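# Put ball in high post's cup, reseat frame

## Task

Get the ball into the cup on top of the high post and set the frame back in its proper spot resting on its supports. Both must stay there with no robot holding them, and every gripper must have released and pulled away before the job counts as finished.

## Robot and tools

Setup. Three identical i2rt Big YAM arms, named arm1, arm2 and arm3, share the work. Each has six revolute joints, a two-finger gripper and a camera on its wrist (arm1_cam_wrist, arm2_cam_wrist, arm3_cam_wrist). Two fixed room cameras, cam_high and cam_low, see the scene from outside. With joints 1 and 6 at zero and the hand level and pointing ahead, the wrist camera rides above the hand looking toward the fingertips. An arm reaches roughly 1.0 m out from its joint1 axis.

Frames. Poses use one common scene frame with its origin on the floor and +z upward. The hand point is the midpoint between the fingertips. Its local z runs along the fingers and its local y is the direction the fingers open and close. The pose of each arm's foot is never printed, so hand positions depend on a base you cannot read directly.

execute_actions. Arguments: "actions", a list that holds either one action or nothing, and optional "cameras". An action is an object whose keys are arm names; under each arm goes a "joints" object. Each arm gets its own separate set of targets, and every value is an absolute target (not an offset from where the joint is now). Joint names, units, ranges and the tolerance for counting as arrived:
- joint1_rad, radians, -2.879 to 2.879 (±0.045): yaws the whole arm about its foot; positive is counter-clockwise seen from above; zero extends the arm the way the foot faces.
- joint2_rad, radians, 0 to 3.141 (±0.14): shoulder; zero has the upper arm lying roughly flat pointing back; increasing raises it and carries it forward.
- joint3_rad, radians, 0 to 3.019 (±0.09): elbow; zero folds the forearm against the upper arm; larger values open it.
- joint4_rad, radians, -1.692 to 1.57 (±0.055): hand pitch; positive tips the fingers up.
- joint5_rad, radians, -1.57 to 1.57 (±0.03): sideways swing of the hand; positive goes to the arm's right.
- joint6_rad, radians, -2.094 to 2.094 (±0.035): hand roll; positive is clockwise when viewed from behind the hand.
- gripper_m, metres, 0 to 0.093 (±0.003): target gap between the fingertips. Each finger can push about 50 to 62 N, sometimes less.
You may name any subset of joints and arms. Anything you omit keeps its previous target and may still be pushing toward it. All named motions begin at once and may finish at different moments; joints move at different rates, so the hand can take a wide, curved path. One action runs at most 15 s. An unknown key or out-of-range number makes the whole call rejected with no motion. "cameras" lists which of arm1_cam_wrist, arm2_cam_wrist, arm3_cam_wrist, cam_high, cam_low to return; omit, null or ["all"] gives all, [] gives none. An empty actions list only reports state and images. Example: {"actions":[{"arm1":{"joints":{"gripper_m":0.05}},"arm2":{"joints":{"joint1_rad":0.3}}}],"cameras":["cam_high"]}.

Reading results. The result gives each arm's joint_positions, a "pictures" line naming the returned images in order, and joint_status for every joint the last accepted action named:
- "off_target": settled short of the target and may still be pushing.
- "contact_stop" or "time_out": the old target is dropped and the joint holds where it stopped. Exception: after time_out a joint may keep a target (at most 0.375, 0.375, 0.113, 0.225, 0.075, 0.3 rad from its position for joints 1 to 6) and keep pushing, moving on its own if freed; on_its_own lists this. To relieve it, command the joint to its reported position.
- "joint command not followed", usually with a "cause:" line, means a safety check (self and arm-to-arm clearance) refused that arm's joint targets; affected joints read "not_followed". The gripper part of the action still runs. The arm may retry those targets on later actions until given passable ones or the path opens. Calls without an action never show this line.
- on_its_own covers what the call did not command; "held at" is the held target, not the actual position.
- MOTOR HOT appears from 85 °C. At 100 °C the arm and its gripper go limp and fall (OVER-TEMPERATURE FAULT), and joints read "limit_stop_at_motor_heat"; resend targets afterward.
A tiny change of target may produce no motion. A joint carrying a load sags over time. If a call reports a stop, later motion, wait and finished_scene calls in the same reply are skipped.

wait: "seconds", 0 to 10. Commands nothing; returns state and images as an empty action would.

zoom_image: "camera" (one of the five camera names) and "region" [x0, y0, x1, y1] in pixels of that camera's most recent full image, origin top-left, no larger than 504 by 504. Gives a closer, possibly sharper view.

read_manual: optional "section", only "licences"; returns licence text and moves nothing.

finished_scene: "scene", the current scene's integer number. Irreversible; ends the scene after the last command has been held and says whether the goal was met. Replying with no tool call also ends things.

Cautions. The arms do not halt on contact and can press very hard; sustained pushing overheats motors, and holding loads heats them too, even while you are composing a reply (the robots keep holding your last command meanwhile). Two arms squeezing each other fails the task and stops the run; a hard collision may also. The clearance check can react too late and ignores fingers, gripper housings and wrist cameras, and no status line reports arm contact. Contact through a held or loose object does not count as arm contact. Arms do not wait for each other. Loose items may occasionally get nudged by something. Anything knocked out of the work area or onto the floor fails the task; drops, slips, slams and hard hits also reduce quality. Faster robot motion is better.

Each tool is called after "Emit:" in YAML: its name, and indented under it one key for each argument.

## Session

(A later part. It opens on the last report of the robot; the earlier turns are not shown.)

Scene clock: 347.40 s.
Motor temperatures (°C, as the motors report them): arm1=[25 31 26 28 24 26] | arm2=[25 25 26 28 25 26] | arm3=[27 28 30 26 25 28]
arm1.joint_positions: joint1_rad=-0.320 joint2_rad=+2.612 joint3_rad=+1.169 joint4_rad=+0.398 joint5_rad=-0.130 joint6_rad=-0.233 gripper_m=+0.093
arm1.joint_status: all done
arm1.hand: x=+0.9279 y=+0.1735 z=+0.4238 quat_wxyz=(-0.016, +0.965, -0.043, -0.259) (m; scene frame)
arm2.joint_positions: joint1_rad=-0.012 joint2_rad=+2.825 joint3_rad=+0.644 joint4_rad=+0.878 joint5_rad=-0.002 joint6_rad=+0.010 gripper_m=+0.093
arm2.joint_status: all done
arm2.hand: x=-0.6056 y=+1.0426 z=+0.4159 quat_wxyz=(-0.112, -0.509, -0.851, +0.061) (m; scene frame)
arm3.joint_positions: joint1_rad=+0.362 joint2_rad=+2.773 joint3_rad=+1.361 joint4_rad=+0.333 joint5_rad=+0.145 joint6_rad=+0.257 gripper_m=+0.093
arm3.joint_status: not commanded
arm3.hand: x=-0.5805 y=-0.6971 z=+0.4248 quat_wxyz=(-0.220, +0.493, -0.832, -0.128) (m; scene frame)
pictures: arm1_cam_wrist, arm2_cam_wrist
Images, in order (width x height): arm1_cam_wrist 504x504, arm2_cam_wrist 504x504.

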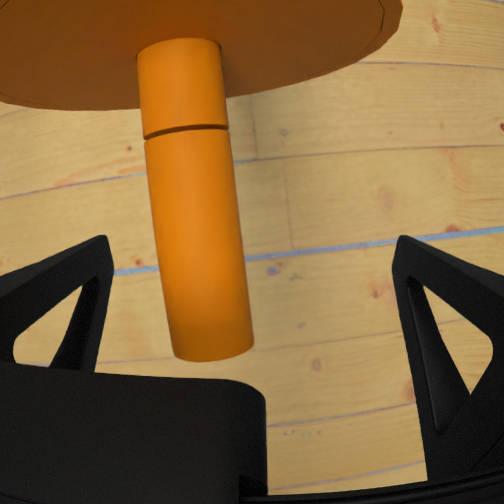

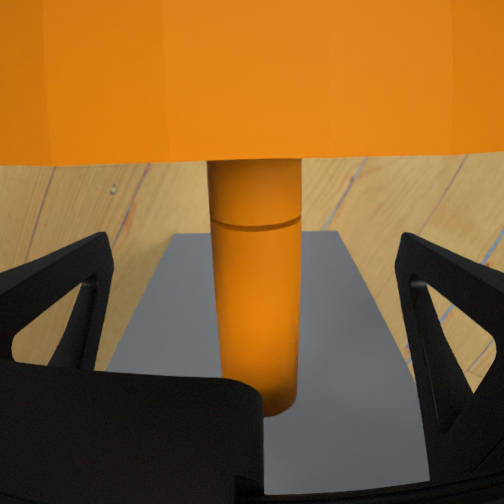

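Emit:
execute_actions:
  actions:
    - {"arm1": {"joints": {"gripper_m": 0.0}}, "arm2": {"joints": {"gripper_m": 0.0}}, "arm3": {"joints": {"gripper_m": 0.0}}}
  cameras: ["arm1_cam_wrist", "arm2_cam_wrist", "arm3_cam_wrist"]

Scene clock: 350.37 s.
Motor temperatures (°C, as the motors report them): arm1=[25 31 26 28 24 26] | arm2=[25 25 26 28 25 26] | arm3=[27 28 30 26 25 28]
arm1.joint_positions: joint1_rad=-0.316 joint2_rad=+2.612 joint3_rad=+1.166 joint4_rad=+0.394 joint5_rad=-0.135 joint6_rad=-0.233 gripper_m=+0.017
arm1.joint_status: gripper_m off_target (ended at +0.017, target +0.000)
arm1.hand: x=+0.9289 y=+0.1698 z=+0.4231 quat_wxyz=(-0.012, +0.965, -0.040, -0.257) (m; scene frame)
arm2.joint_positions: joint1_rad=-0.015 joint2_rad=+2.825 joint3_rad=+0.644 joint4_rad=+0.876 joint5_rad=+0.003 joint6_rad=-0.019 gripper_m=+0.017
arm2.joint_status: gripper_m off_target (ended at +0.017, target +0.000)
arm2.hand: x=-0.6071 y=+1.0422 z=+0.4158 quat_wxyz=(-0.109, -0.498, -0.858, +0.065) (m; scene frame)
arm3.joint_positions: joint1_rad=+0.364 joint2_rad=+2.774 joint3_rad=+1.366 joint4_rad=+0.336 joint5_rad=+0.140 joint6_rad=+0.253 gripper_m=+0.017
arm3.joint_status: gripper_m off_target (ended at +0.017, target +0.000)
arm3.hand: x=-0.5817 y=-0.6940 z=+0.4250 quat_wxyz=(-0.220, +0.495, -0.830, -0.132) (m; scene frame)
pictures: arm1_cam_wrist, arm2_cam_wrist, arm3_cam_wrist
Images, in order (width x height): arm1_cam_wrist 504x504, arm2_cam_wrist 504x504, arm3_cam_wrist 504x504.

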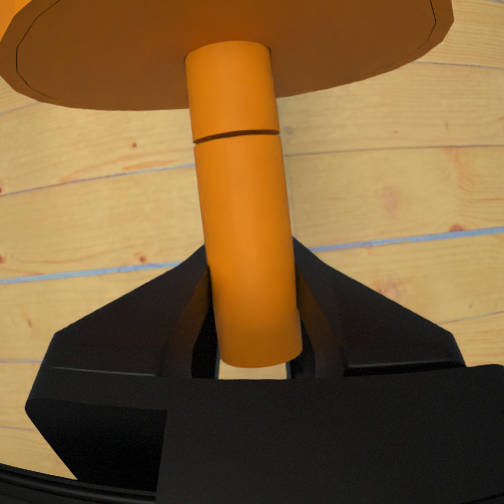

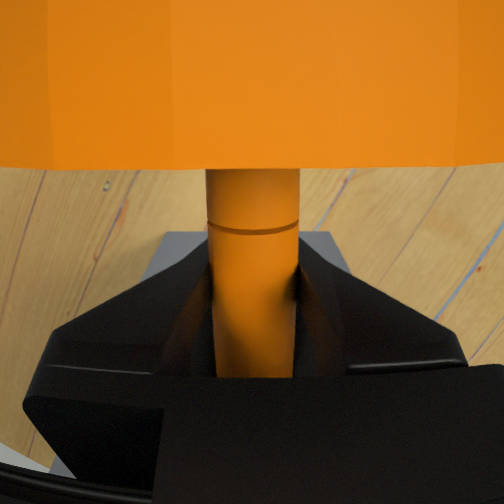

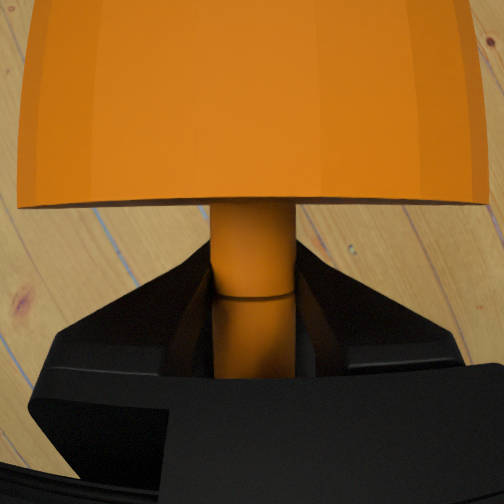

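Emit:
execute_actions:
  actions:
    - {"arm1": {"joints": {"joint2_rad": 2.265, "joint3_rad": 0.996, "joint4_rad": 0.208}}, "arm2": {"joints": {"joint2_rad": 2.325, "joint3_rad": 0.366, "joint4_rad": 0.65}}, "arm3": {"joints": {"joint2_rad": 2.457, "joint3_rad": 1.158, "joint4_rad": 0.233}}}
  cameras: ["cam_high", "cam_low"]

Scene clock: 373.20 s.
Motor temperatures (°C, as the motors report them): arm1=[25 31 26 28 24 26] | arm2=[25 25 26 28 25 26] | arm3=[27 28 30 26 25 28]
arm1.joint_positions: joint1_rad=-0.314 joint2_rad=+2.282 joint3_rad=+0.999 joint4_rad=+0.209 joint5_rad=-0.132 joint6_rad=-0.233 gripper_m=+0.017
arm1.joint_status: all done
arm1.hand: x=+0.9333 y=+0.1669 z=+0.5429 quat_wxyz=(-0.010, +0.968, -0.041, -0.247) (m; scene frame)
arm2.joint_positions: joint1_rad=-0.015 joint2_rad=+2.354 joint3_rad=+0.384 joint4_rad=+0.661 joint5_rad=-0.002 joint6_rad=-0.020 gripper_m=+0.017
arm2.joint_status: all done
arm2.hand: x=-0.6043 y=+1.0373 z=+0.5438 quat_wxyz=(-0.108, -0.498, -0.858, +0.062) (m; scene frame)
arm3.joint_positions: joint1_rad=+0.356 joint2_rad=+2.473 joint3_rad=+1.159 joint4_rad=+0.235 joint5_rad=+0.142 joint6_rad=+0.246 gripper_m=+0.017
arm3.joint_status: all done
arm3.hand: x=-0.5781 y=-0.6999 z=+0.5409 quat_wxyz=(-0.220, +0.495, -0.831, -0.127) (m; scene frame)
pictures: cam_high, cam_low
Images, in order (width x height): cam_high 504x504, cam_low 504x504.

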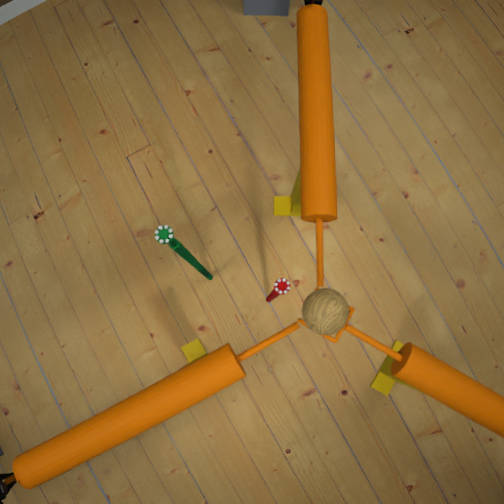

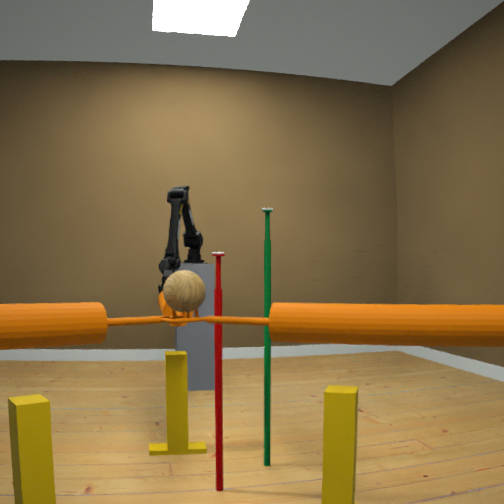

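The frame lifted cleanly with the ball still seated. Continuing the lift in steps.

Emit:
execute_actions:
  actions:
    - {"arm1": {"joints": {"joint2_rad": 1.882, "joint3_rad": 0.949, "joint4_rad": -0.129}}, "arm2": {"joints": {"joint2_rad": 1.471, "joint3_rad": 0.26, "joint4_rad": -0.098}}, "arm3": {"joints": {"joint2_rad": 2.08, "joint3_rad": 1.045, "joint4_rad": -0.031}}}
  cameras: ["cam_low"]

Emit:
execute_actions:
  actions:
    - {"arm1": {"joints": {"joint2_rad": 1.599, "joint3_rad": 1.068, "joint4_rad": -0.53}}, "arm2": {"joints": {"joint2_rad": 0.904, "joint3_rad": 0.461, "joint4_rad": -0.866}}, "arm3": {"joints": {"joint2_rad": 1.769, "joint3_rad": 1.093, "joint4_rad": -0.39}}}
  cameras: ["cam_low"]

Emit:
execute_actions:
  actions:
    - {"arm1": {"joints": {"joint2_rad": 1.47, "joint3_rad": 1.337, "joint4_rad": -0.928}}, "arm2": {"joints": {"joint2_rad": 0.792, "joint3_rad": 0.815, "joint4_rad": -1.332}}, "arm3": {"joints": {"joint2_rad": 1.584, "joint3_rad": 1.295, "joint4_rad": -0.777}}}
  cameras: ["cam_low"]

Emit:
execute_actions:
  actions:
    - {"arm1": {"joints": {"joint2_rad": 1.47, "joint3_rad": 1.599, "joint4_rad": -1.191}}, "arm2": {"joints": {"joint2_rad": 0.834, "joint3_rad": 1.098, "joint4_rad": -1.574}}, "arm3": {"joints": {"joint2_rad": 1.543, "joint3_rad": 1.512, "joint4_rad": -1.036}}}
  cameras: ["cam_low", "cam_high"]

Scene clock: 383.23 s.
Motor temperatures (°C, as the motors report them): arm1=[25 31 26 28 24 26] | arm2=[25 25 26 28 25 26] | arm3=[27 28 30 26 25 28]
arm1.joint_positions: joint1_rad=-0.320 joint2_rad=+1.900 joint3_rad=+0.946 joint4_rad=-0.127 joint5_rad=-0.129 joint6_rad=-0.234 gripper_m=+0.017
arm1.joint_status: all done
arm1.hand: x=+0.9332 y=+0.1699 z=+0.6906 quat_wxyz=(-0.011, +0.969, -0.044, -0.243) (m; scene frame)
arm2.joint_positions: joint1_rad=-0.015 joint2_rad=+1.496 joint3_rad=+0.266 joint4_rad=-0.087 joint5_rad=-0.002 joint6_rad=-0.023 gripper_m=+0.017
arm2.joint_status: all done
arm2.hand: x=-0.6052 y=+1.0371 z=+0.6974 quat_wxyz=(-0.104, -0.497, -0.859, +0.059) (m; scene frame)
arm3.joint_positions: joint1_rad=+0.358 joint2_rad=+2.101 joint3_rad=+1.044 joint4_rad=-0.028 joint5_rad=+0.140 joint6_rad=+0.248 gripper_m=+0.017
arm3.joint_status: all done
arm3.hand: x=-0.5800 y=-0.6999 z=+0.6877 quat_wxyz=(-0.217, +0.496, -0.831, -0.126) (m; scene frame)
pictures: cam_low
Images, in order (width x height): cam_low 504x504.

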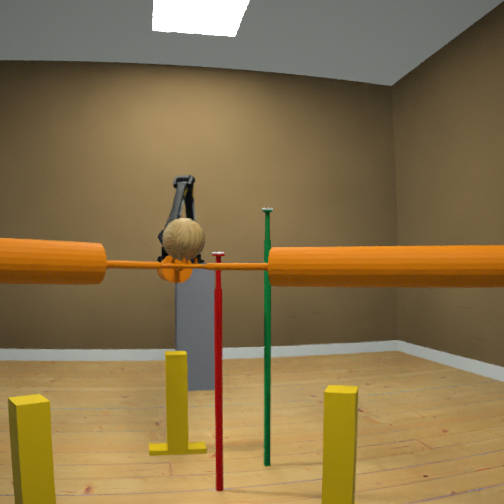

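Scene clock: 386.03 s.
Motor temperatures (°C, as the motors report them): arm1=[25 31 27 28 24 26] | arm2=[25 25 27 28 25 26] | arm3=[27 28 30 26 25 28]
arm1.joint_positions: joint1_rad=-0.311 joint2_rad=+1.609 joint3_rad=+1.030 joint4_rad=-0.511 joint5_rad=-0.128 joint6_rad=-0.234 gripper_m=+0.017
arm1.joint_status: all done
arm1.hand: x=+0.9370 y=+0.1632 z=+0.8317 quat_wxyz=(-0.009, +0.970, -0.040, -0.238) (m; scene frame)
arm2.joint_positions: joint1_rad=-0.015 joint2_rad=+0.917 joint3_rad=+0.437 joint4_rad=-0.800 joint5_rad=-0.002 joint6_rad=-0.023 gripper_m=+0.017
arm2.joint_status: joint4_rad time_out (moved -0.713 of -0.779); the others done
arm2.on_its_own: joint4_rad reads -0.800 and still pushes toward -0.866 since a time_out
arm2.hand: x=-0.6030 y=+1.0314 z=+0.8427 quat_wxyz=(-0.120, -0.496, -0.857, +0.069) (m; scene frame)
arm3.joint_positions: joint1_rad=+0.355 joint2_rad=+1.782 joint3_rad=+1.063 joint4_rad=-0.378 joint5_rad=+0.138 joint6_rad=+0.247 gripper_m=+0.017
arm3.joint_status: all done
arm3.hand: x=-0.5805 y=-0.7076 z=+0.8309 quat_wxyz=(-0.212, +0.497, -0.833, -0.122) (m; scene frame)
pictures: cam_low
Images, in order (width x height): cam_low 504x504.

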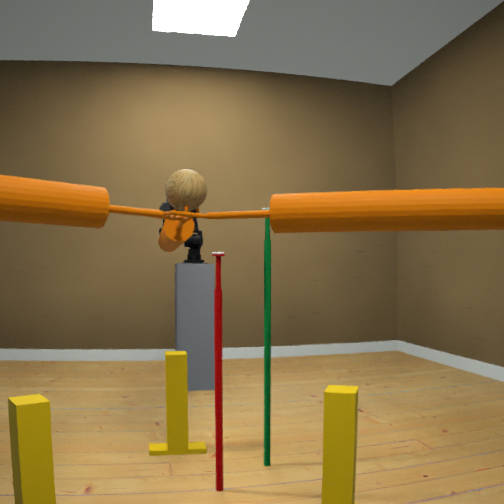

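not run: a stop came earlier in this reply.

not run: a stop came earlier in this reply.

Emit:
execute_actions:
  actions:
    - {"arm1": {"joints": {"joint2_rad": 1.47, "joint3_rad": 1.337, "joint4_rad": -0.928}}, "arm2": {"joints": {"joint2_rad": 0.792, "joint3_rad": 0.815, "joint4_rad": -1.332}}, "arm3": {"joints": {"joint2_rad": 1.584, "joint3_rad": 1.295, "joint4_rad": -0.777}}}
  cameras: ["cam_low", "cam_high"]

Scene clock: 391.90 s.
Motor temperatures (°C, as the motors report them): arm1=[25 31 28 28 24 26] | arm2=[25 25 28 28 25 26] | arm3=[27 28 31 26 25 28]
arm1.joint_positions: joint1_rad=-0.318 joint2_rad=+1.487 joint3_rad=+1.269 joint4_rad=-0.911 joint5_rad=-0.127 joint6_rad=-0.235 gripper_m=+0.017
arm1.joint_status: all done
arm1.hand: x=+0.9376 y=+0.1662 z=+0.9609 quat_wxyz=(-0.005, +0.974, -0.044, -0.220) (m; scene frame)
arm2.joint_positions: joint1_rad=-0.015 joint2_rad=+0.804 joint3_rad=+0.757 joint4_rad=-1.281 joint5_rad=-0.002 joint6_rad=-0.022 gripper_m=+0.017
arm2.joint_status: all done
arm2.hand: x=-0.6057 y=+1.0349 z=+0.9760 quat_wxyz=(-0.100, -0.497, -0.860, +0.056) (m; scene frame)
arm3.joint_positions: joint1_rad=+0.359 joint2_rad=+1.614 joint3_rad=+1.245 joint4_rad=-0.757 joint5_rad=+0.137 joint6_rad=+0.251 gripper_m=+0.017
arm3.joint_status: all done
arm3.hand: x=-0.5827 y=-0.7066 z=+0.9612 quat_wxyz=(-0.202, +0.499, -0.835, -0.113) (m; scene frame)
pictures: cam_high, cam_low
Images, in order (width x height): cam_high 504x504, cam_low 504x504.

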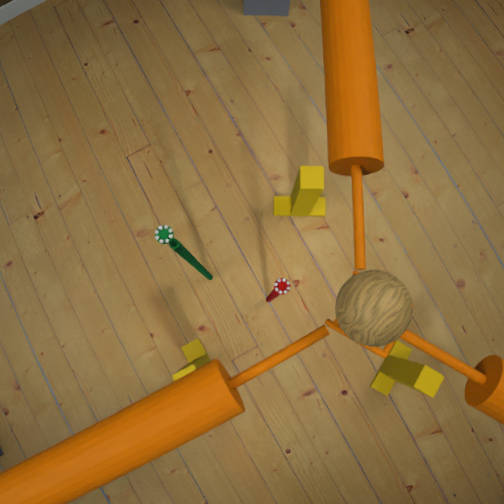

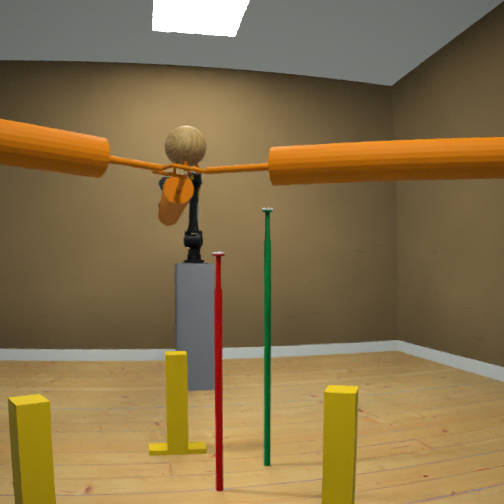

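Emit:
execute_actions:
  actions:
    - {"arm1": {"joints": {"joint1_rad": -0.097, "joint2_rad": 1.155, "joint3_rad": 1.178, "joint4_rad": -1.072, "joint5_rad": -0.049, "joint6_rad": -0.084}}, "arm2": {"joints": {"joint1_rad": 0.059, "joint2_rad": 1.205, "joint3_rad": 1.2, "joint4_rad": -1.304, "joint5_rad": 0.019, "joint6_rad": 0.05}}, "arm3": {"joints": {"joint1_rad": 0.096, "joint2_rad": 1.35, "joint3_rad": 1.176, "joint4_rad": -0.875, "joint5_rad": 0.039, "joint6_rad": 0.068}}}
  cameras: ["cam_low", "cam_high"]

Scene clock: 424.73 s.
Motor temperatures (°C, as the motors report them): arm1=[25 31 33 28 24 26] | arm2=[25 24 32 28 25 26] | arm3=[27 28 34 26 25 28]
arm1.joint_positions: joint1_rad=-0.108 joint2_rad=+1.168 joint3_rad=+1.146 joint4_rad=-1.094 joint5_rad=-0.042 joint6_rad=-0.077 gripper_m=+0.017
arm1.joint_status: all done
arm1.hand: x=+1.0239 y=+0.0547 z=+1.0289 quat_wxyz=(-0.005, +0.975, -0.028, -0.219) (m; scene frame)
arm2.joint_positions: joint1_rad=+0.049 joint2_rad=+1.217 joint3_rad=+1.128 joint4_rad=-1.277 joint5_rad=+0.019 joint6_rad=+0.037 gripper_m=+0.017
arm2.joint_status: all done
arm2.hand: x=-0.5222 y=+0.9254 z=+1.0153 quat_wxyz=(-0.082, -0.497, -0.862, +0.050) (m; scene frame)
arm3.joint_positions: joint1_rad=+0.110 joint2_rad=+1.369 joint3_rad=+1.152 joint4_rad=-0.889 joint5_rad=+0.025 joint6_rad=+0.035 gripper_m=+0.017
arm3.joint_status: all done
arm3.hand: x=-0.5007 y=-0.8145 z=+1.0266 quat_wxyz=(-0.202, +0.496, -0.837, -0.115) (m; scene frame)
pictures: cam_high, cam_low
Images, in order (width x height): cam_high 504x504, cam_low 504x504.

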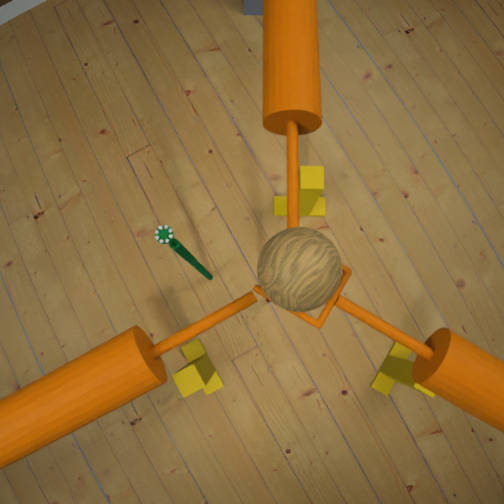

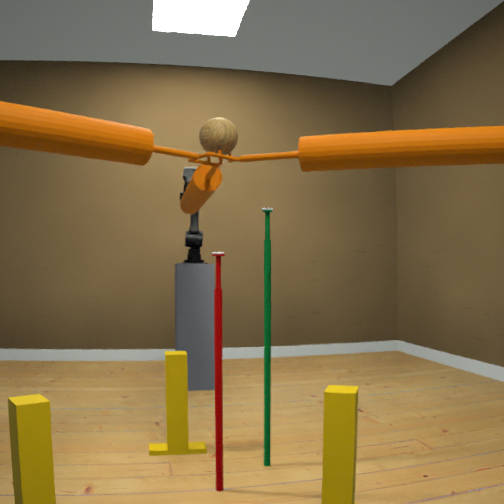

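Tracking well. Next two translation steps.

Emit:
execute_actions:
  actions:
    - {"arm1": {"joints": {"joint1_rad": 0.301, "joint2_rad": 0.924, "joint3_rad": 1.029, "joint4_rad": -1.171, "joint5_rad": 0.149, "joint6_rad": 0.263}}, "arm2": {"joints": {"joint1_rad": 0.094, "joint2_rad": 1.595, "joint3_rad": 1.592, "joint4_rad": -1.306, "joint5_rad": 0.028, "joint6_rad": 0.08}}, "arm3": {"joints": {"joint1_rad": -0.266, "joint2_rad": 1.248, "joint3_rad": 1.086, "joint4_rad": -0.902, "joint5_rad": -0.14, "joint6_rad": -0.247}}}
  cameras: ["cam_high"]

Emit:
execute_actions:
  actions:
    - {"arm1": {"joints": {"joint1_rad": 0.895, "joint2_rad": 0.912, "joint3_rad": 1.035, "joint4_rad": -1.348, "joint5_rad": 0.399, "joint6_rad": 0.821}}, "arm2": {"joints": {"joint1_rad": 0.114, "joint2_rad": 2.044, "joint3_rad": 2.227, "joint4_rad": -1.492, "joint5_rad": 0.033, "joint6_rad": 0.1}}, "arm3": {"joints": {"joint1_rad": -0.654, "joint2_rad": 1.307, "joint3_rad": 1.145, "joint4_rad": -0.983, "joint5_rad": -0.315, "joint6_rad": -0.6}}}
  cameras: ["cam_high", "cam_low"]

Scene clock: 431.37 s.
Motor temperatures (°C, as the motors report them): arm1=[25 31 32 28 24 26] | arm2=[25 25 32 28 25 26] | arm3=[27 28 34 26 25 28]
arm1.joint_positions: joint1_rad=+0.295 joint2_rad=+0.926 joint3_rad=+0.996 joint4_rad=-1.203 joint5_rad=+0.142 joint6_rad=+0.274 gripper_m=+0.017
arm1.joint_status: all done
arm1.hand: x=+1.1176 y=-0.0610 z=+1.0334 quat_wxyz=(-0.010, +0.975, -0.023, -0.220) (m; scene frame)
arm2.joint_positions: joint1_rad=+0.078 joint2_rad=+1.622 joint3_rad=+1.512 joint4_rad=-1.288 joint5_rad=+0.029 joint6_rad=+0.066 gripper_m=+0.017
arm2.joint_status: all done
arm2.hand: x=-0.4324 y=+0.8093 z=+1.0003 quat_wxyz=(-0.068, -0.498, -0.863, +0.045) (m; scene frame)
arm3.joint_positions: joint1_rad=-0.246 joint2_rad=+1.281 joint3_rad=+1.059 joint4_rad=-0.913 joint5_rad=-0.145 joint6_rad=-0.278 gripper_m=+0.017
arm3.joint_status: all done
arm3.hand: x=-0.4110 y=-0.9274 z=+1.0206 quat_wxyz=(-0.194, +0.494, -0.839, -0.120) (m; scene frame)
pictures: cam_high
Images, in order (width x height): cam_high 504x504.

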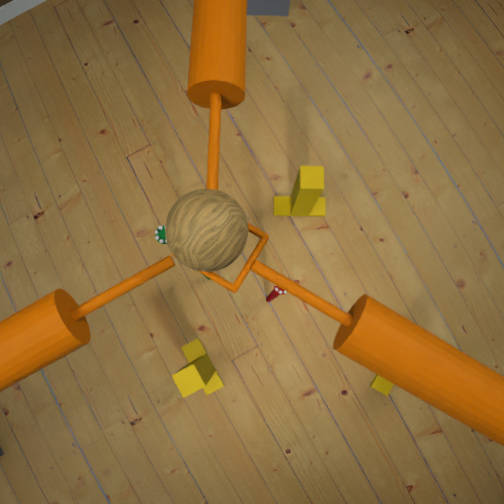

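Scene clock: 434.03 s.
Motor temperatures (°C, as the motors report them): arm1=[25 30 32 28 25 26] | arm2=[25 25 33 28 25 26] | arm3=[27 28 34 26 25 28]
arm1.joint_positions: joint1_rad=+0.902 joint2_rad=+0.928 joint3_rad=+0.996 joint4_rad=-1.357 joint5_rad=+0.376 joint6_rad=+0.817 gripper_m=+0.017
arm1.joint_status: all done
arm1.hand: x=+1.2060 y=-0.1835 z=+1.0307 quat_wxyz=(-0.021, +0.975, -0.003, -0.223) (m; scene frame)
arm2.joint_positions: joint1_rad=+0.082 joint2_rad=+2.098 joint3_rad=+2.133 joint4_rad=-1.493 joint5_rad=+0.042 joint6_rad=+0.071 gripper_m=+0.017
arm2.joint_status: joint3_rad time_out (moved +0.620 of +0.715); the others done
arm2.on_its_own: joint3_rad reads +2.133 and still pushes toward +2.227 since a time_out
arm2.hand: x=-0.3489 y=+0.6860 z=+0.9698 quat_wxyz=(-0.037, -0.500, -0.865, +0.038) (m; scene frame)
arm3.joint_positions: joint1_rad=-0.635 joint2_rad=+1.342 joint3_rad=+1.075 joint4_rad=-0.981 joint5_rad=-0.312 joint6_rad=-0.641 gripper_m=+0.017
arm3.joint_status: joint6_rad off_target (ended at -0.641, target -0.600); the others done
arm3.hand: x=-0.3273 y=-1.0483 z=+1.0019 quat_wxyz=(-0.180, +0.491, -0.842, -0.131) (m; scene frame)
pictures: cam_high, cam_low
Images, in order (width x height): cam_high 504x504, cam_low 504x504.

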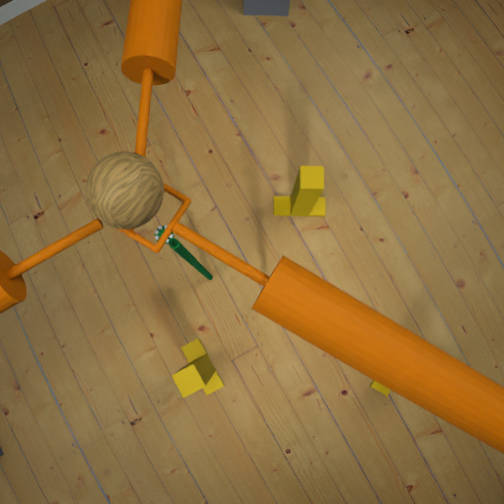

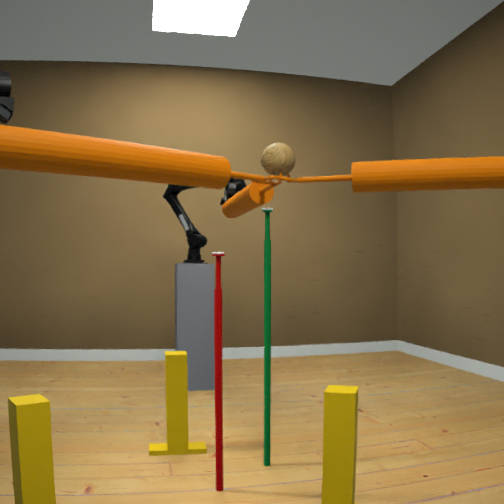

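Emit:
execute_actions:
  actions:
    - {"arm1": {"joints": {"joint1_rad": 0.765, "joint2_rad": 0.794, "joint3_rad": 0.791, "joint4_rad": -1.173, "joint5_rad": 0.354, "joint6_rad": 0.694}}, "arm2": {"joints": {"joint1_rad": 0.153, "joint2_rad": 1.917, "joint3_rad": 1.845, "joint4_rad": -1.237, "joint5_rad": 0.04, "joint6_rad": 0.12}}, "arm3": {"joints": {"joint1_rad": -0.561, "joint2_rad": 1.403, "joint3_rad": 1.044, "joint4_rad": -0.762, "joint5_rad": -0.277, "joint6_rad": -0.514}}}
  cameras: ["cam_high", "cam_low"]

Scene clock: 448.53 s.
Motor temperatures (°C, as the motors report them): arm1=[25 30 32 28 25 26] | arm2=[25 26 34 28 25 26] | arm3=[27 28 35 26 25 28]
arm1.joint_positions: joint1_rad=+0.778 joint2_rad=+0.809 joint3_rad=+0.765 joint4_rad=-1.199 joint5_rad=+0.337 joint6_rad=+0.698 gripper_m=+0.017
arm1.joint_status: all done
arm1.hand: x=+1.2110 y=-0.1382 z=+0.9662 quat_wxyz=(-0.018, +0.975, -0.006, -0.223) (m; scene frame)
arm2.joint_positions: joint1_rad=+0.126 joint2_rad=+1.972 joint3_rad=+1.827 joint4_rad=-1.261 joint5_rad=+0.048 joint6_rad=+0.107 gripper_m=+0.017
arm2.joint_status: all done
arm2.hand: x=-0.3429 y=+0.7270 z=+0.9329 quat_wxyz=(-0.062, -0.496, -0.865, +0.049) (m; scene frame)
arm3.joint_positions: joint1_rad=-0.551 joint2_rad=+1.443 joint3_rad=+1.027 joint4_rad=-0.783 joint5_rad=-0.285 joint6_rad=-0.558 gripper_m=+0.017
arm3.joint_status: joint6_rad time_out (moved +0.083 of +0.127); the others done
arm3.on_its_own: joint6_rad reads -0.558 and still pushes toward -0.514 since a time_out
arm3.hand: x=-0.3164 y=-1.0058 z=+0.9505 quat_wxyz=(-0.191, +0.492, -0.839, -0.131) (m; scene frame)
pictures: cam_high, cam_low
Images, in order (width x height): cam_high 504x504, cam_low 504x504.

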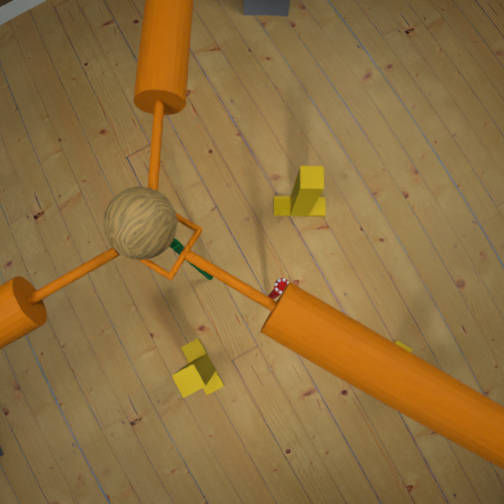

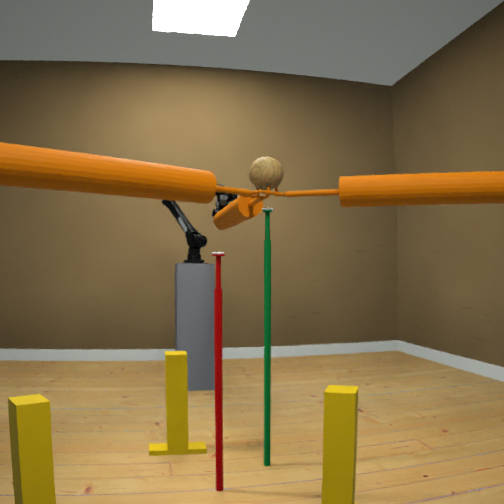

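Emit:
execute_actions:
  actions:
    - {"arm1": {"joints": {"joint2_rad": 0.872, "joint3_rad": 0.505, "joint4_rad": -0.809}}, "arm2": {"joints": {"joint2_rad": 1.987, "joint3_rad": 1.631, "joint4_rad": -0.953}}, "arm3": {"joints": {"joint2_rad": 1.577, "joint3_rad": 0.872, "joint4_rad": -0.416}}}
  cameras: ["cam_high", "cam_low"]

Scene clock: 455.60 s.
Motor temperatures (°C, as the motors report them): arm1=[25 30 32 28 25 26] | arm2=[25 26 33 28 25 26] | arm3=[27 28 35 26 25 28]
arm1.joint_positions: joint1_rad=+0.769 joint2_rad=+0.887 joint3_rad=+0.497 joint4_rad=-0.825 joint5_rad=+0.349 joint6_rad=+0.690 gripper_m=+0.017
arm1.joint_status: all done
arm1.hand: x=+1.2079 y=-0.1366 z=+0.8556 quat_wxyz=(-0.016, +0.972, -0.010, -0.236) (m; scene frame)
arm2.joint_positions: joint1_rad=+0.131 joint2_rad=+2.041 joint3_rad=+1.624 joint4_rad=-0.969 joint5_rad=+0.047 joint6_rad=+0.112 gripper_m=+0.017
arm2.joint_status: all done
arm2.hand: x=-0.3417 y=+0.7324 z=+0.8187 quat_wxyz=(-0.071, -0.496, -0.864, +0.052) (m; scene frame)
arm3.joint_positions: joint1_rad=-0.537 joint2_rad=+1.615 joint3_rad=+0.871 joint4_rad=-0.433 joint5_rad=-0.286 joint6_rad=-0.542 gripper_m=+0.017
arm3.joint_status: all done
arm3.hand: x=-0.3177 y=-0.9990 z=+0.8394 quat_wxyz=(-0.200, +0.492, -0.837, -0.133) (m; scene frame)
pictures: cam_high, cam_low
Images, in order (width x height): cam_high 504x504, cam_low 504x504.

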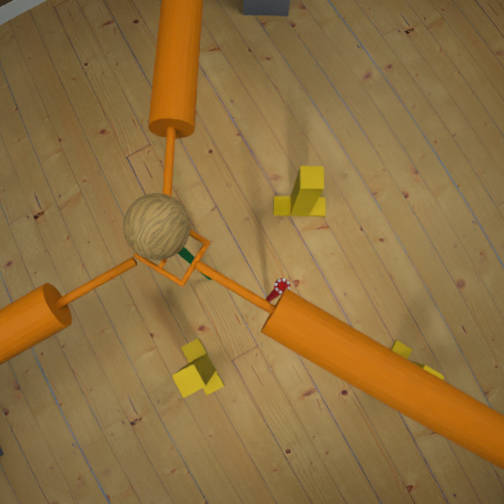

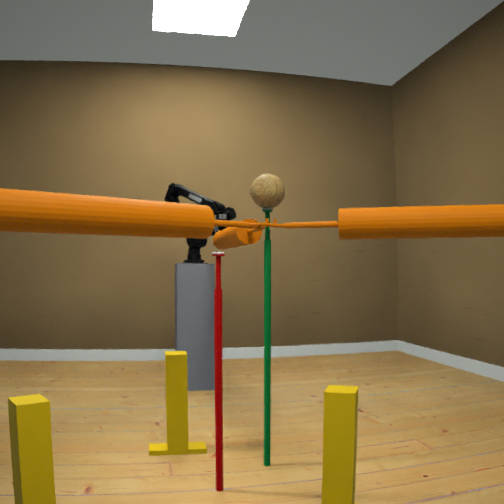

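Emit:
execute_actions:
  actions:
    - {"arm1": {"joints": {"joint1_rad": 0.301, "joint2_rad": 1.027, "joint3_rad": 0.576, "joint4_rad": -0.616, "joint5_rad": 0.149, "joint6_rad": 0.263}}, "arm2": {"joints": {"joint1_rad": 0.094, "joint2_rad": 1.715, "joint3_rad": 1.226, "joint4_rad": -0.821, "joint5_rad": 0.028, "joint6_rad": 0.08}}, "arm3": {"joints": {"joint1_rad": -0.266, "joint2_rad": 1.487, "joint3_rad": 0.759, "joint4_rad": -0.337, "joint5_rad": -0.14, "joint6_rad": -0.247}}}
  cameras: ["cam_low"]

Emit:
execute_actions:
  actions:
    - {"arm1": {"joints": {"joint1_rad": -0.32, "joint2_rad": 1.599, "joint3_rad": 1.068, "joint4_rad": -0.53, "joint5_rad": -0.13, "joint6_rad": -0.233}}, "arm2": {"joints": {"joint1_rad": -0.015, "joint2_rad": 0.904, "joint3_rad": 0.461, "joint4_rad": -0.866, "joint5_rad": 0.0, "joint6_rad": -0.02}}, "arm3": {"joints": {"joint1_rad": 0.36, "joint2_rad": 1.769, "joint3_rad": 1.093, "joint4_rad": -0.39, "joint5_rad": 0.14, "joint6_rad": 0.25}}}
  cameras: ["cam_low"]

Emit:
execute_actions:
  actions:
    - {"arm1": {"joints": {"joint2_rad": 1.882, "joint3_rad": 0.949, "joint4_rad": -0.129}}, "arm2": {"joints": {"joint2_rad": 1.471, "joint3_rad": 0.26, "joint4_rad": -0.098}}, "arm3": {"joints": {"joint2_rad": 2.08, "joint3_rad": 1.045, "joint4_rad": -0.031}}}
  cameras: []

Emit:
execute_actions:
  actions:
    - {"arm1": {"joints": {"joint2_rad": 2.265, "joint3_rad": 0.996, "joint4_rad": 0.208}}, "arm2": {"joints": {"joint2_rad": 2.325, "joint3_rad": 0.366, "joint4_rad": 0.65}}, "arm3": {"joints": {"joint2_rad": 2.457, "joint3_rad": 1.158, "joint4_rad": 0.233}}}
  cameras: ["cam_low", "cam_high"]

Scene clock: 468.20 s.
Motor temperatures (°C, as the motors report them): arm1=[25 30 31 28 25 26] | arm2=[25 26 31 28 25 26] | arm3=[27 28 33 26 25 28]
arm1.joint_positions: joint1_rad=+0.315 joint2_rad=+1.045 joint3_rad=+0.537 joint4_rad=-0.608 joint5_rad=+0.147 joint6_rad=+0.260 gripper_m=+0.017
arm1.joint_status: all done
arm1.hand: x=+1.1229 y=-0.0661 z=+0.8409 quat_wxyz=(-0.010, +0.973, -0.008, -0.229) (m; scene frame)
arm2.joint_positions: joint1_rad=+0.095 joint2_rad=+1.742 joint3_rad=+1.227 joint4_rad=-0.831 joint5_rad=+0.030 joint6_rad=+0.082 gripper_m=+0.017
arm2.joint_status: all done
arm2.hand: x=-0.4199 y=+0.8088 z=+0.8433 quat_wxyz=(-0.091, -0.497, -0.861, +0.056) (m; scene frame)
arm3.joint_positions: joint1_rad=-0.254 joint2_rad=+1.506 joint3_rad=+0.758 joint4_rad=-0.329 joint5_rad=-0.149 joint6_rad=-0.278 gripper_m=+0.017
arm3.joint_status: all done
arm3.hand: x=-0.4037 y=-0.9248 z=+0.8511 quat_wxyz=(-0.222, +0.489, -0.834, -0.128) (m; scene frame)
pictures: cam_low
Images, in order (width x height): cam_low 504x504.

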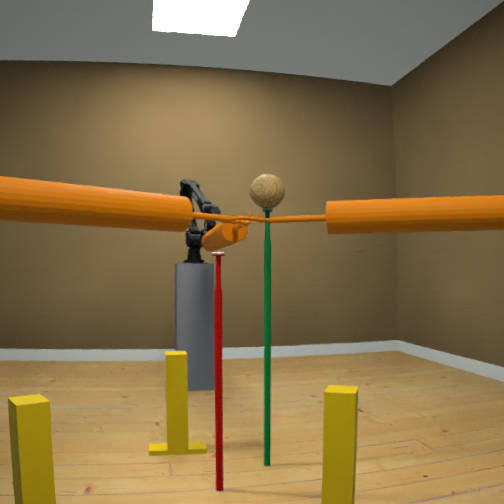

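Scene clock: 469.60 s.
Motor temperatures (°C, as the motors report them): arm1=[25 30 31 28 25 26] | arm2=[25 26 31 28 25 26] | arm3=[27 28 34 26 25 28]
arm1.joint_positions: joint1_rad=-0.312 joint2_rad=+1.612 joint3_rad=+1.036 joint4_rad=-0.523 joint5_rad=-0.136 joint6_rad=-0.250 gripper_m=+0.017
arm1.joint_status: all done
arm1.hand: x=+0.9369 y=+0.1624 z=+0.8316 quat_wxyz=(-0.006, +0.971, -0.033, -0.235) (m; scene frame)
arm2.joint_positions: joint1_rad=-0.005 joint2_rad=+0.924 joint3_rad=+0.474 joint4_rad=-0.862 joint5_rad=-0.001 joint6_rad=-0.020 gripper_m=+0.017
arm2.joint_status: all done
arm2.hand: x=-0.6009 y=+1.0323 z=+0.8521 quat_wxyz=(-0.107, -0.494, -0.861, +0.060) (m; scene frame)
arm3.joint_positions: joint1_rad=+0.357 joint2_rad=+1.792 joint3_rad=+1.073 joint4_rad=-0.389 joint5_rad=+0.141 joint6_rad=+0.231 gripper_m=+0.017
arm3.joint_status: all done
arm3.hand: x=-0.5805 y=-0.7065 z=+0.8285 quat_wxyz=(-0.211, +0.504, -0.829, -0.116) (m; scene frame)
pictures: cam_low
Images, in order (width x height): cam_low 504x504.

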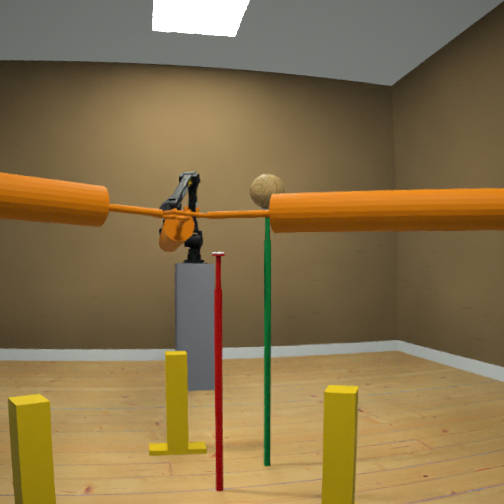

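Scene clock: 471.00 s.
Motor temperatures (°C, as the motors report them): arm1=[25 30 31 28 25 26] | arm2=[25 26 30 28 25 26] | arm3=[27 28 33 26 25 28]
arm1.joint_positions: joint1_rad=-0.312 joint2_rad=+1.913 joint3_rad=+0.956 joint4_rad=-0.142 joint5_rad=-0.136 joint6_rad=-0.258 gripper_m=+0.017
arm1.joint_status: all done
arm1.hand: x=+0.9321 y=+0.1647 z=+0.6856 quat_wxyz=(-0.007, +0.971, -0.028, -0.235) (m; scene frame)
arm2.joint_positions: joint1_rad=-0.005 joint2_rad=+1.475 joint3_rad=+0.271 joint4_rad=-0.119 joint5_rad=+0.000 joint6_rad=-0.020 gripper_m=+0.017
arm2.joint_status: all done
arm2.hand: x=-0.6030 y=+1.0376 z=+0.7015 quat_wxyz=(-0.103, -0.494, -0.861, +0.058) (m; scene frame)
arm3.joint_positions: joint1_rad=+0.367 joint2_rad=+2.116 joint3_rad=+1.054 joint4_rad=-0.043 joint5_rad=+0.143 joint6_rad=+0.239 gripper_m=+0.017
arm3.joint_status: all done
arm3.hand: x=-0.5845 y=-0.7003 z=+0.6808 quat_wxyz=(-0.211, +0.505, -0.829, -0.118) (m; scene frame)
pictures: none
No camera images: the call's "cameras" was empty. Leave "cameras" out to get every camera's image.

Scene clock: 472.40 s.
Motor temperatures (°C, as the motors report them): arm1=[25 30 31 28 25 26] | arm2=[25 26 30 28 25 26] | arm3=[27 28 33 26 25 28]
arm1.joint_positions: joint1_rad=-0.304 joint2_rad=+2.284 joint3_rad=+0.989 joint4_rad=+0.198 joint5_rad=-0.138 joint6_rad=-0.255 gripper_m=+0.017
arm1.joint_status: all done
arm1.hand: x=+0.9399 y=+0.1577 z=+0.5385 quat_wxyz=(-0.005, +0.971, -0.025, -0.237) (m; scene frame)
arm2.joint_positions: joint1_rad=-0.005 joint2_rad=+2.314 joint3_rad=+0.382 joint4_rad=+0.646 joint5_rad=-0.001 joint6_rad=-0.020 gripper_m=+0.017
arm2.joint_status: all done
arm2.hand: x=-0.5976 y=+1.0300 z=+0.5522 quat_wxyz=(-0.118, -0.493, -0.859, +0.067) (m; scene frame)
arm3.joint_positions: joint1_rad=+0.345 joint2_rad=+2.482 joint3_rad=+1.158 joint4_rad=+0.222 joint5_rad=+0.144 joint6_rad=+0.228 gripper_m=+0.017
arm3.joint_status: all done
arm3.hand: x=-0.5735 y=-0.7083 z=+0.5342 quat_wxyz=(-0.215, +0.500, -0.831, -0.116) (m; scene frame)
pictures: cam_high, cam_low
Images, in order (width x height): cam_high 504x504, cam_low 504x504.

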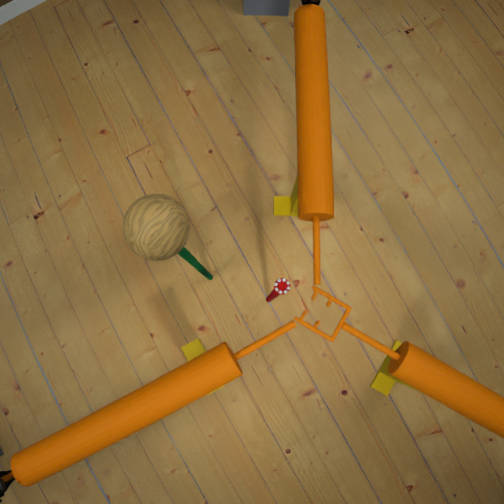

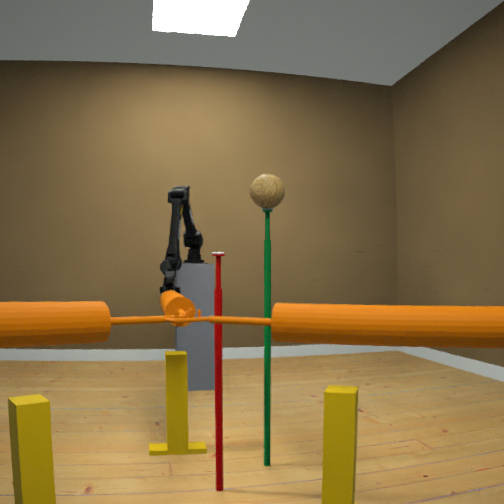

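Now lower onto the rests, release, and retreat.

Emit:
execute_actions:
  actions:
    - {"arm1": {"joints": {"joint2_rad": 2.6, "joint3_rad": 1.16, "joint4_rad": 0.385}}, "arm2": {"joints": {"joint2_rad": 2.8, "joint3_rad": 0.635, "joint4_rad": 0.86}}, "arm3": {"joints": {"joint2_rad": 2.76, "joint3_rad": 1.36, "joint4_rad": 0.335}}}
  cameras: []

Emit:
execute_actions:
  actions:
    - {"arm1": {"joints": {"gripper_m": 0.09}}, "arm2": {"joints": {"gripper_m": 0.09}}, "arm3": {"joints": {"gripper_m": 0.09}}}
  cameras: []

Emit:
execute_actions:
  actions:
    - {"arm1": {"joints": {"joint2_rad": 1.882, "joint3_rad": 0.949, "joint4_rad": -0.129}}, "arm2": {"joints": {"joint2_rad": 1.471, "joint3_rad": 0.26, "joint4_rad": -0.098}}, "arm3": {"joints": {"joint2_rad": 2.08, "joint3_rad": 1.045, "joint4_rad": -0.031}}}
  cameras: ["cam_high", "cam_low"]

Scene clock: 478.17 s.
Motor temperatures (°C, as the motors report them): arm1=[25 30 30 28 25 26] | arm2=[25 26 29 28 25 26] | arm3=[27 28 33 26 25 28]
arm1.joint_positions: joint1_rad=-0.301 joint2_rad=+2.603 joint3_rad=+1.146 joint4_rad=+0.374 joint5_rad=-0.142 joint6_rad=-0.255 gripper_m=+0.017
arm1.joint_status: all done
arm1.hand: x=+0.9382 y=+0.1566 z=+0.4220 quat_wxyz=(-0.005, +0.970, -0.023, -0.243) (m; scene frame)
arm2.joint_positions: joint1_rad=-0.005 joint2_rad=+2.782 joint3_rad=+0.643 joint4_rad=+0.851 joint5_rad=+0.000 joint6_rad=-0.020 gripper_m=+0.017
arm2.joint_status: all done
arm2.hand: x=-0.5976 y=+1.0311 z=+0.4242 quat_wxyz=(-0.117, -0.493, -0.859, +0.067) (m; scene frame)
arm3.joint_positions: joint1_rad=+0.348 joint2_rad=+2.774 joint3_rad=+1.353 joint4_rad=+0.323 joint5_rad=+0.144 joint6_rad=+0.231 gripper_m=+0.017
arm3.joint_status: all done
arm3.hand: x=-0.5741 y=-0.7060 z=+0.4219 quat_wxyz=(-0.216, +0.499, -0.831, -0.118) (m; scene frame)
pictures: none
No camera images: the call's "cameras" was empty. Leave "cameras" out to get every camera's image.

Scene clock: 478.87 s.
Motor temperatures (°C, as the motors report them): arm1=[25 30 30 28 25 26] | arm2=[25 26 29 28 25 26] | arm3=[27 28 32 26 25 28]
arm1.joint_positions: joint1_rad=-0.315 joint2_rad=+2.603 joint3_rad=+1.146 joint4_rad=+0.374 joint5_rad=-0.132 joint6_rad=-0.246 gripper_m=+0.090
arm1.joint_status: all done
arm1.hand: x=+0.9408 y=+0.1656 z=+0.4221 quat_wxyz=(-0.010, +0.970, -0.036, -0.242) (m; scene frame)
arm2.joint_positions: joint1_rad=-0.005 joint2_rad=+2.787 joint3_rad=+0.643 joint4_rad=+0.851 joint5_rad=+0.000 joint6_rad=-0.020 gripper_m=+0.090
arm2.joint_status: all done
arm2.hand: x=-0.5986 y=+1.0330 z=+0.4231 quat_wxyz=(-0.115, -0.493, -0.860, +0.065) (m; scene frame)
arm3.joint_positions: joint1_rad=+0.348 joint2_rad=+2.773 joint3_rad=+1.353 joint4_rad=+0.323 joint5_rad=+0.143 joint6_rad=+0.240 gripper_m=+0.090
arm3.joint_status: all done
arm3.hand: x=-0.5742 y=-0.7055 z=+0.4223 quat_wxyz=(-0.215, +0.495, -0.833, -0.119) (m; scene frame)
pictures: none
No camera images: the call's "cameras" was empty. Leave "cameras" out to get every camera's image.

Scene clock: 480.60 s.
Motor temperatures (°C, as the motors report them): arm1=[25 30 30 28 25 26] | arm2=[25 26 29 28 25 26] | arm3=[27 28 32 26 25 28]
arm1.joint_positions: joint1_rad=-0.315 joint2_rad=+1.865 joint3_rad=+0.940 joint4_rad=-0.121 joint5_rad=-0.132 joint6_rad=-0.246 gripper_m=+0.090
arm1.joint_status: all done
arm1.hand: x=+0.9279 y=+0.1688 z=+0.7076 quat_wxyz=(-0.016, +0.965, -0.034, -0.259) (m; scene frame)
arm2.joint_positions: joint1_rad=-0.005 joint2_rad=+1.474 joint3_rad=+0.268 joint4_rad=-0.083 joint5_rad=+0.000 joint6_rad=-0.020 gripper_m=+0.090
arm2.joint_status: all done
arm2.hand: x=-0.6000 y=+1.0322 z=+0.7031 quat_wxyz=(-0.116, -0.493, -0.860, +0.066) (m; scene frame)
arm3.joint_positions: joint1_rad=+0.348 joint2_rad=+2.069 joint3_rad=+1.042 joint4_rad=-0.023 joint5_rad=+0.143 joint6_rad=+0.240 gripper_m=+0.090
arm3.joint_status: all done
arm3.hand: x=-0.5719 y=-0.6938 z=+0.7054 quat_wxyz=(-0.230, +0.491, -0.829, -0.136) (m; scene frame)
pictures: cam_high, cam_low
Images, in order (width x height): cam_high 504x504, cam_low 504x504.

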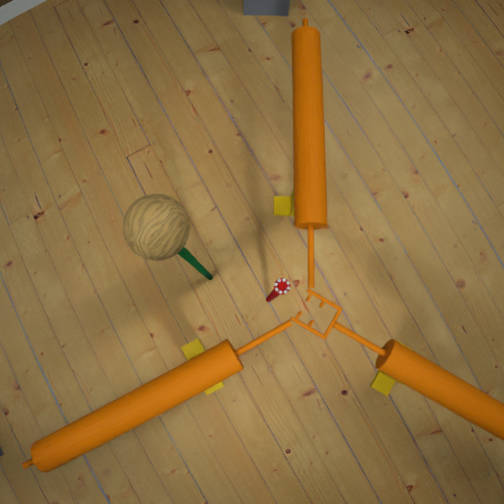

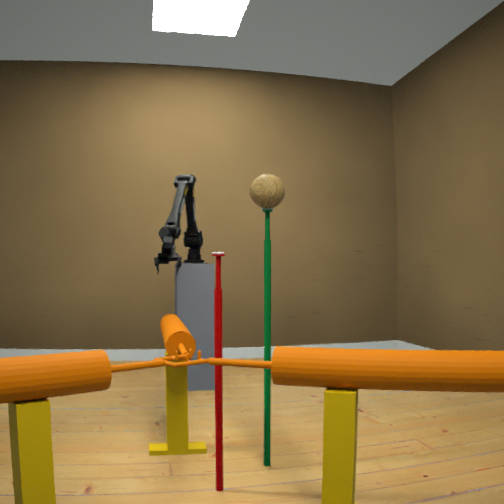

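Emit:
finished_scene:
  scene: 1

The scene is finished: the task was done.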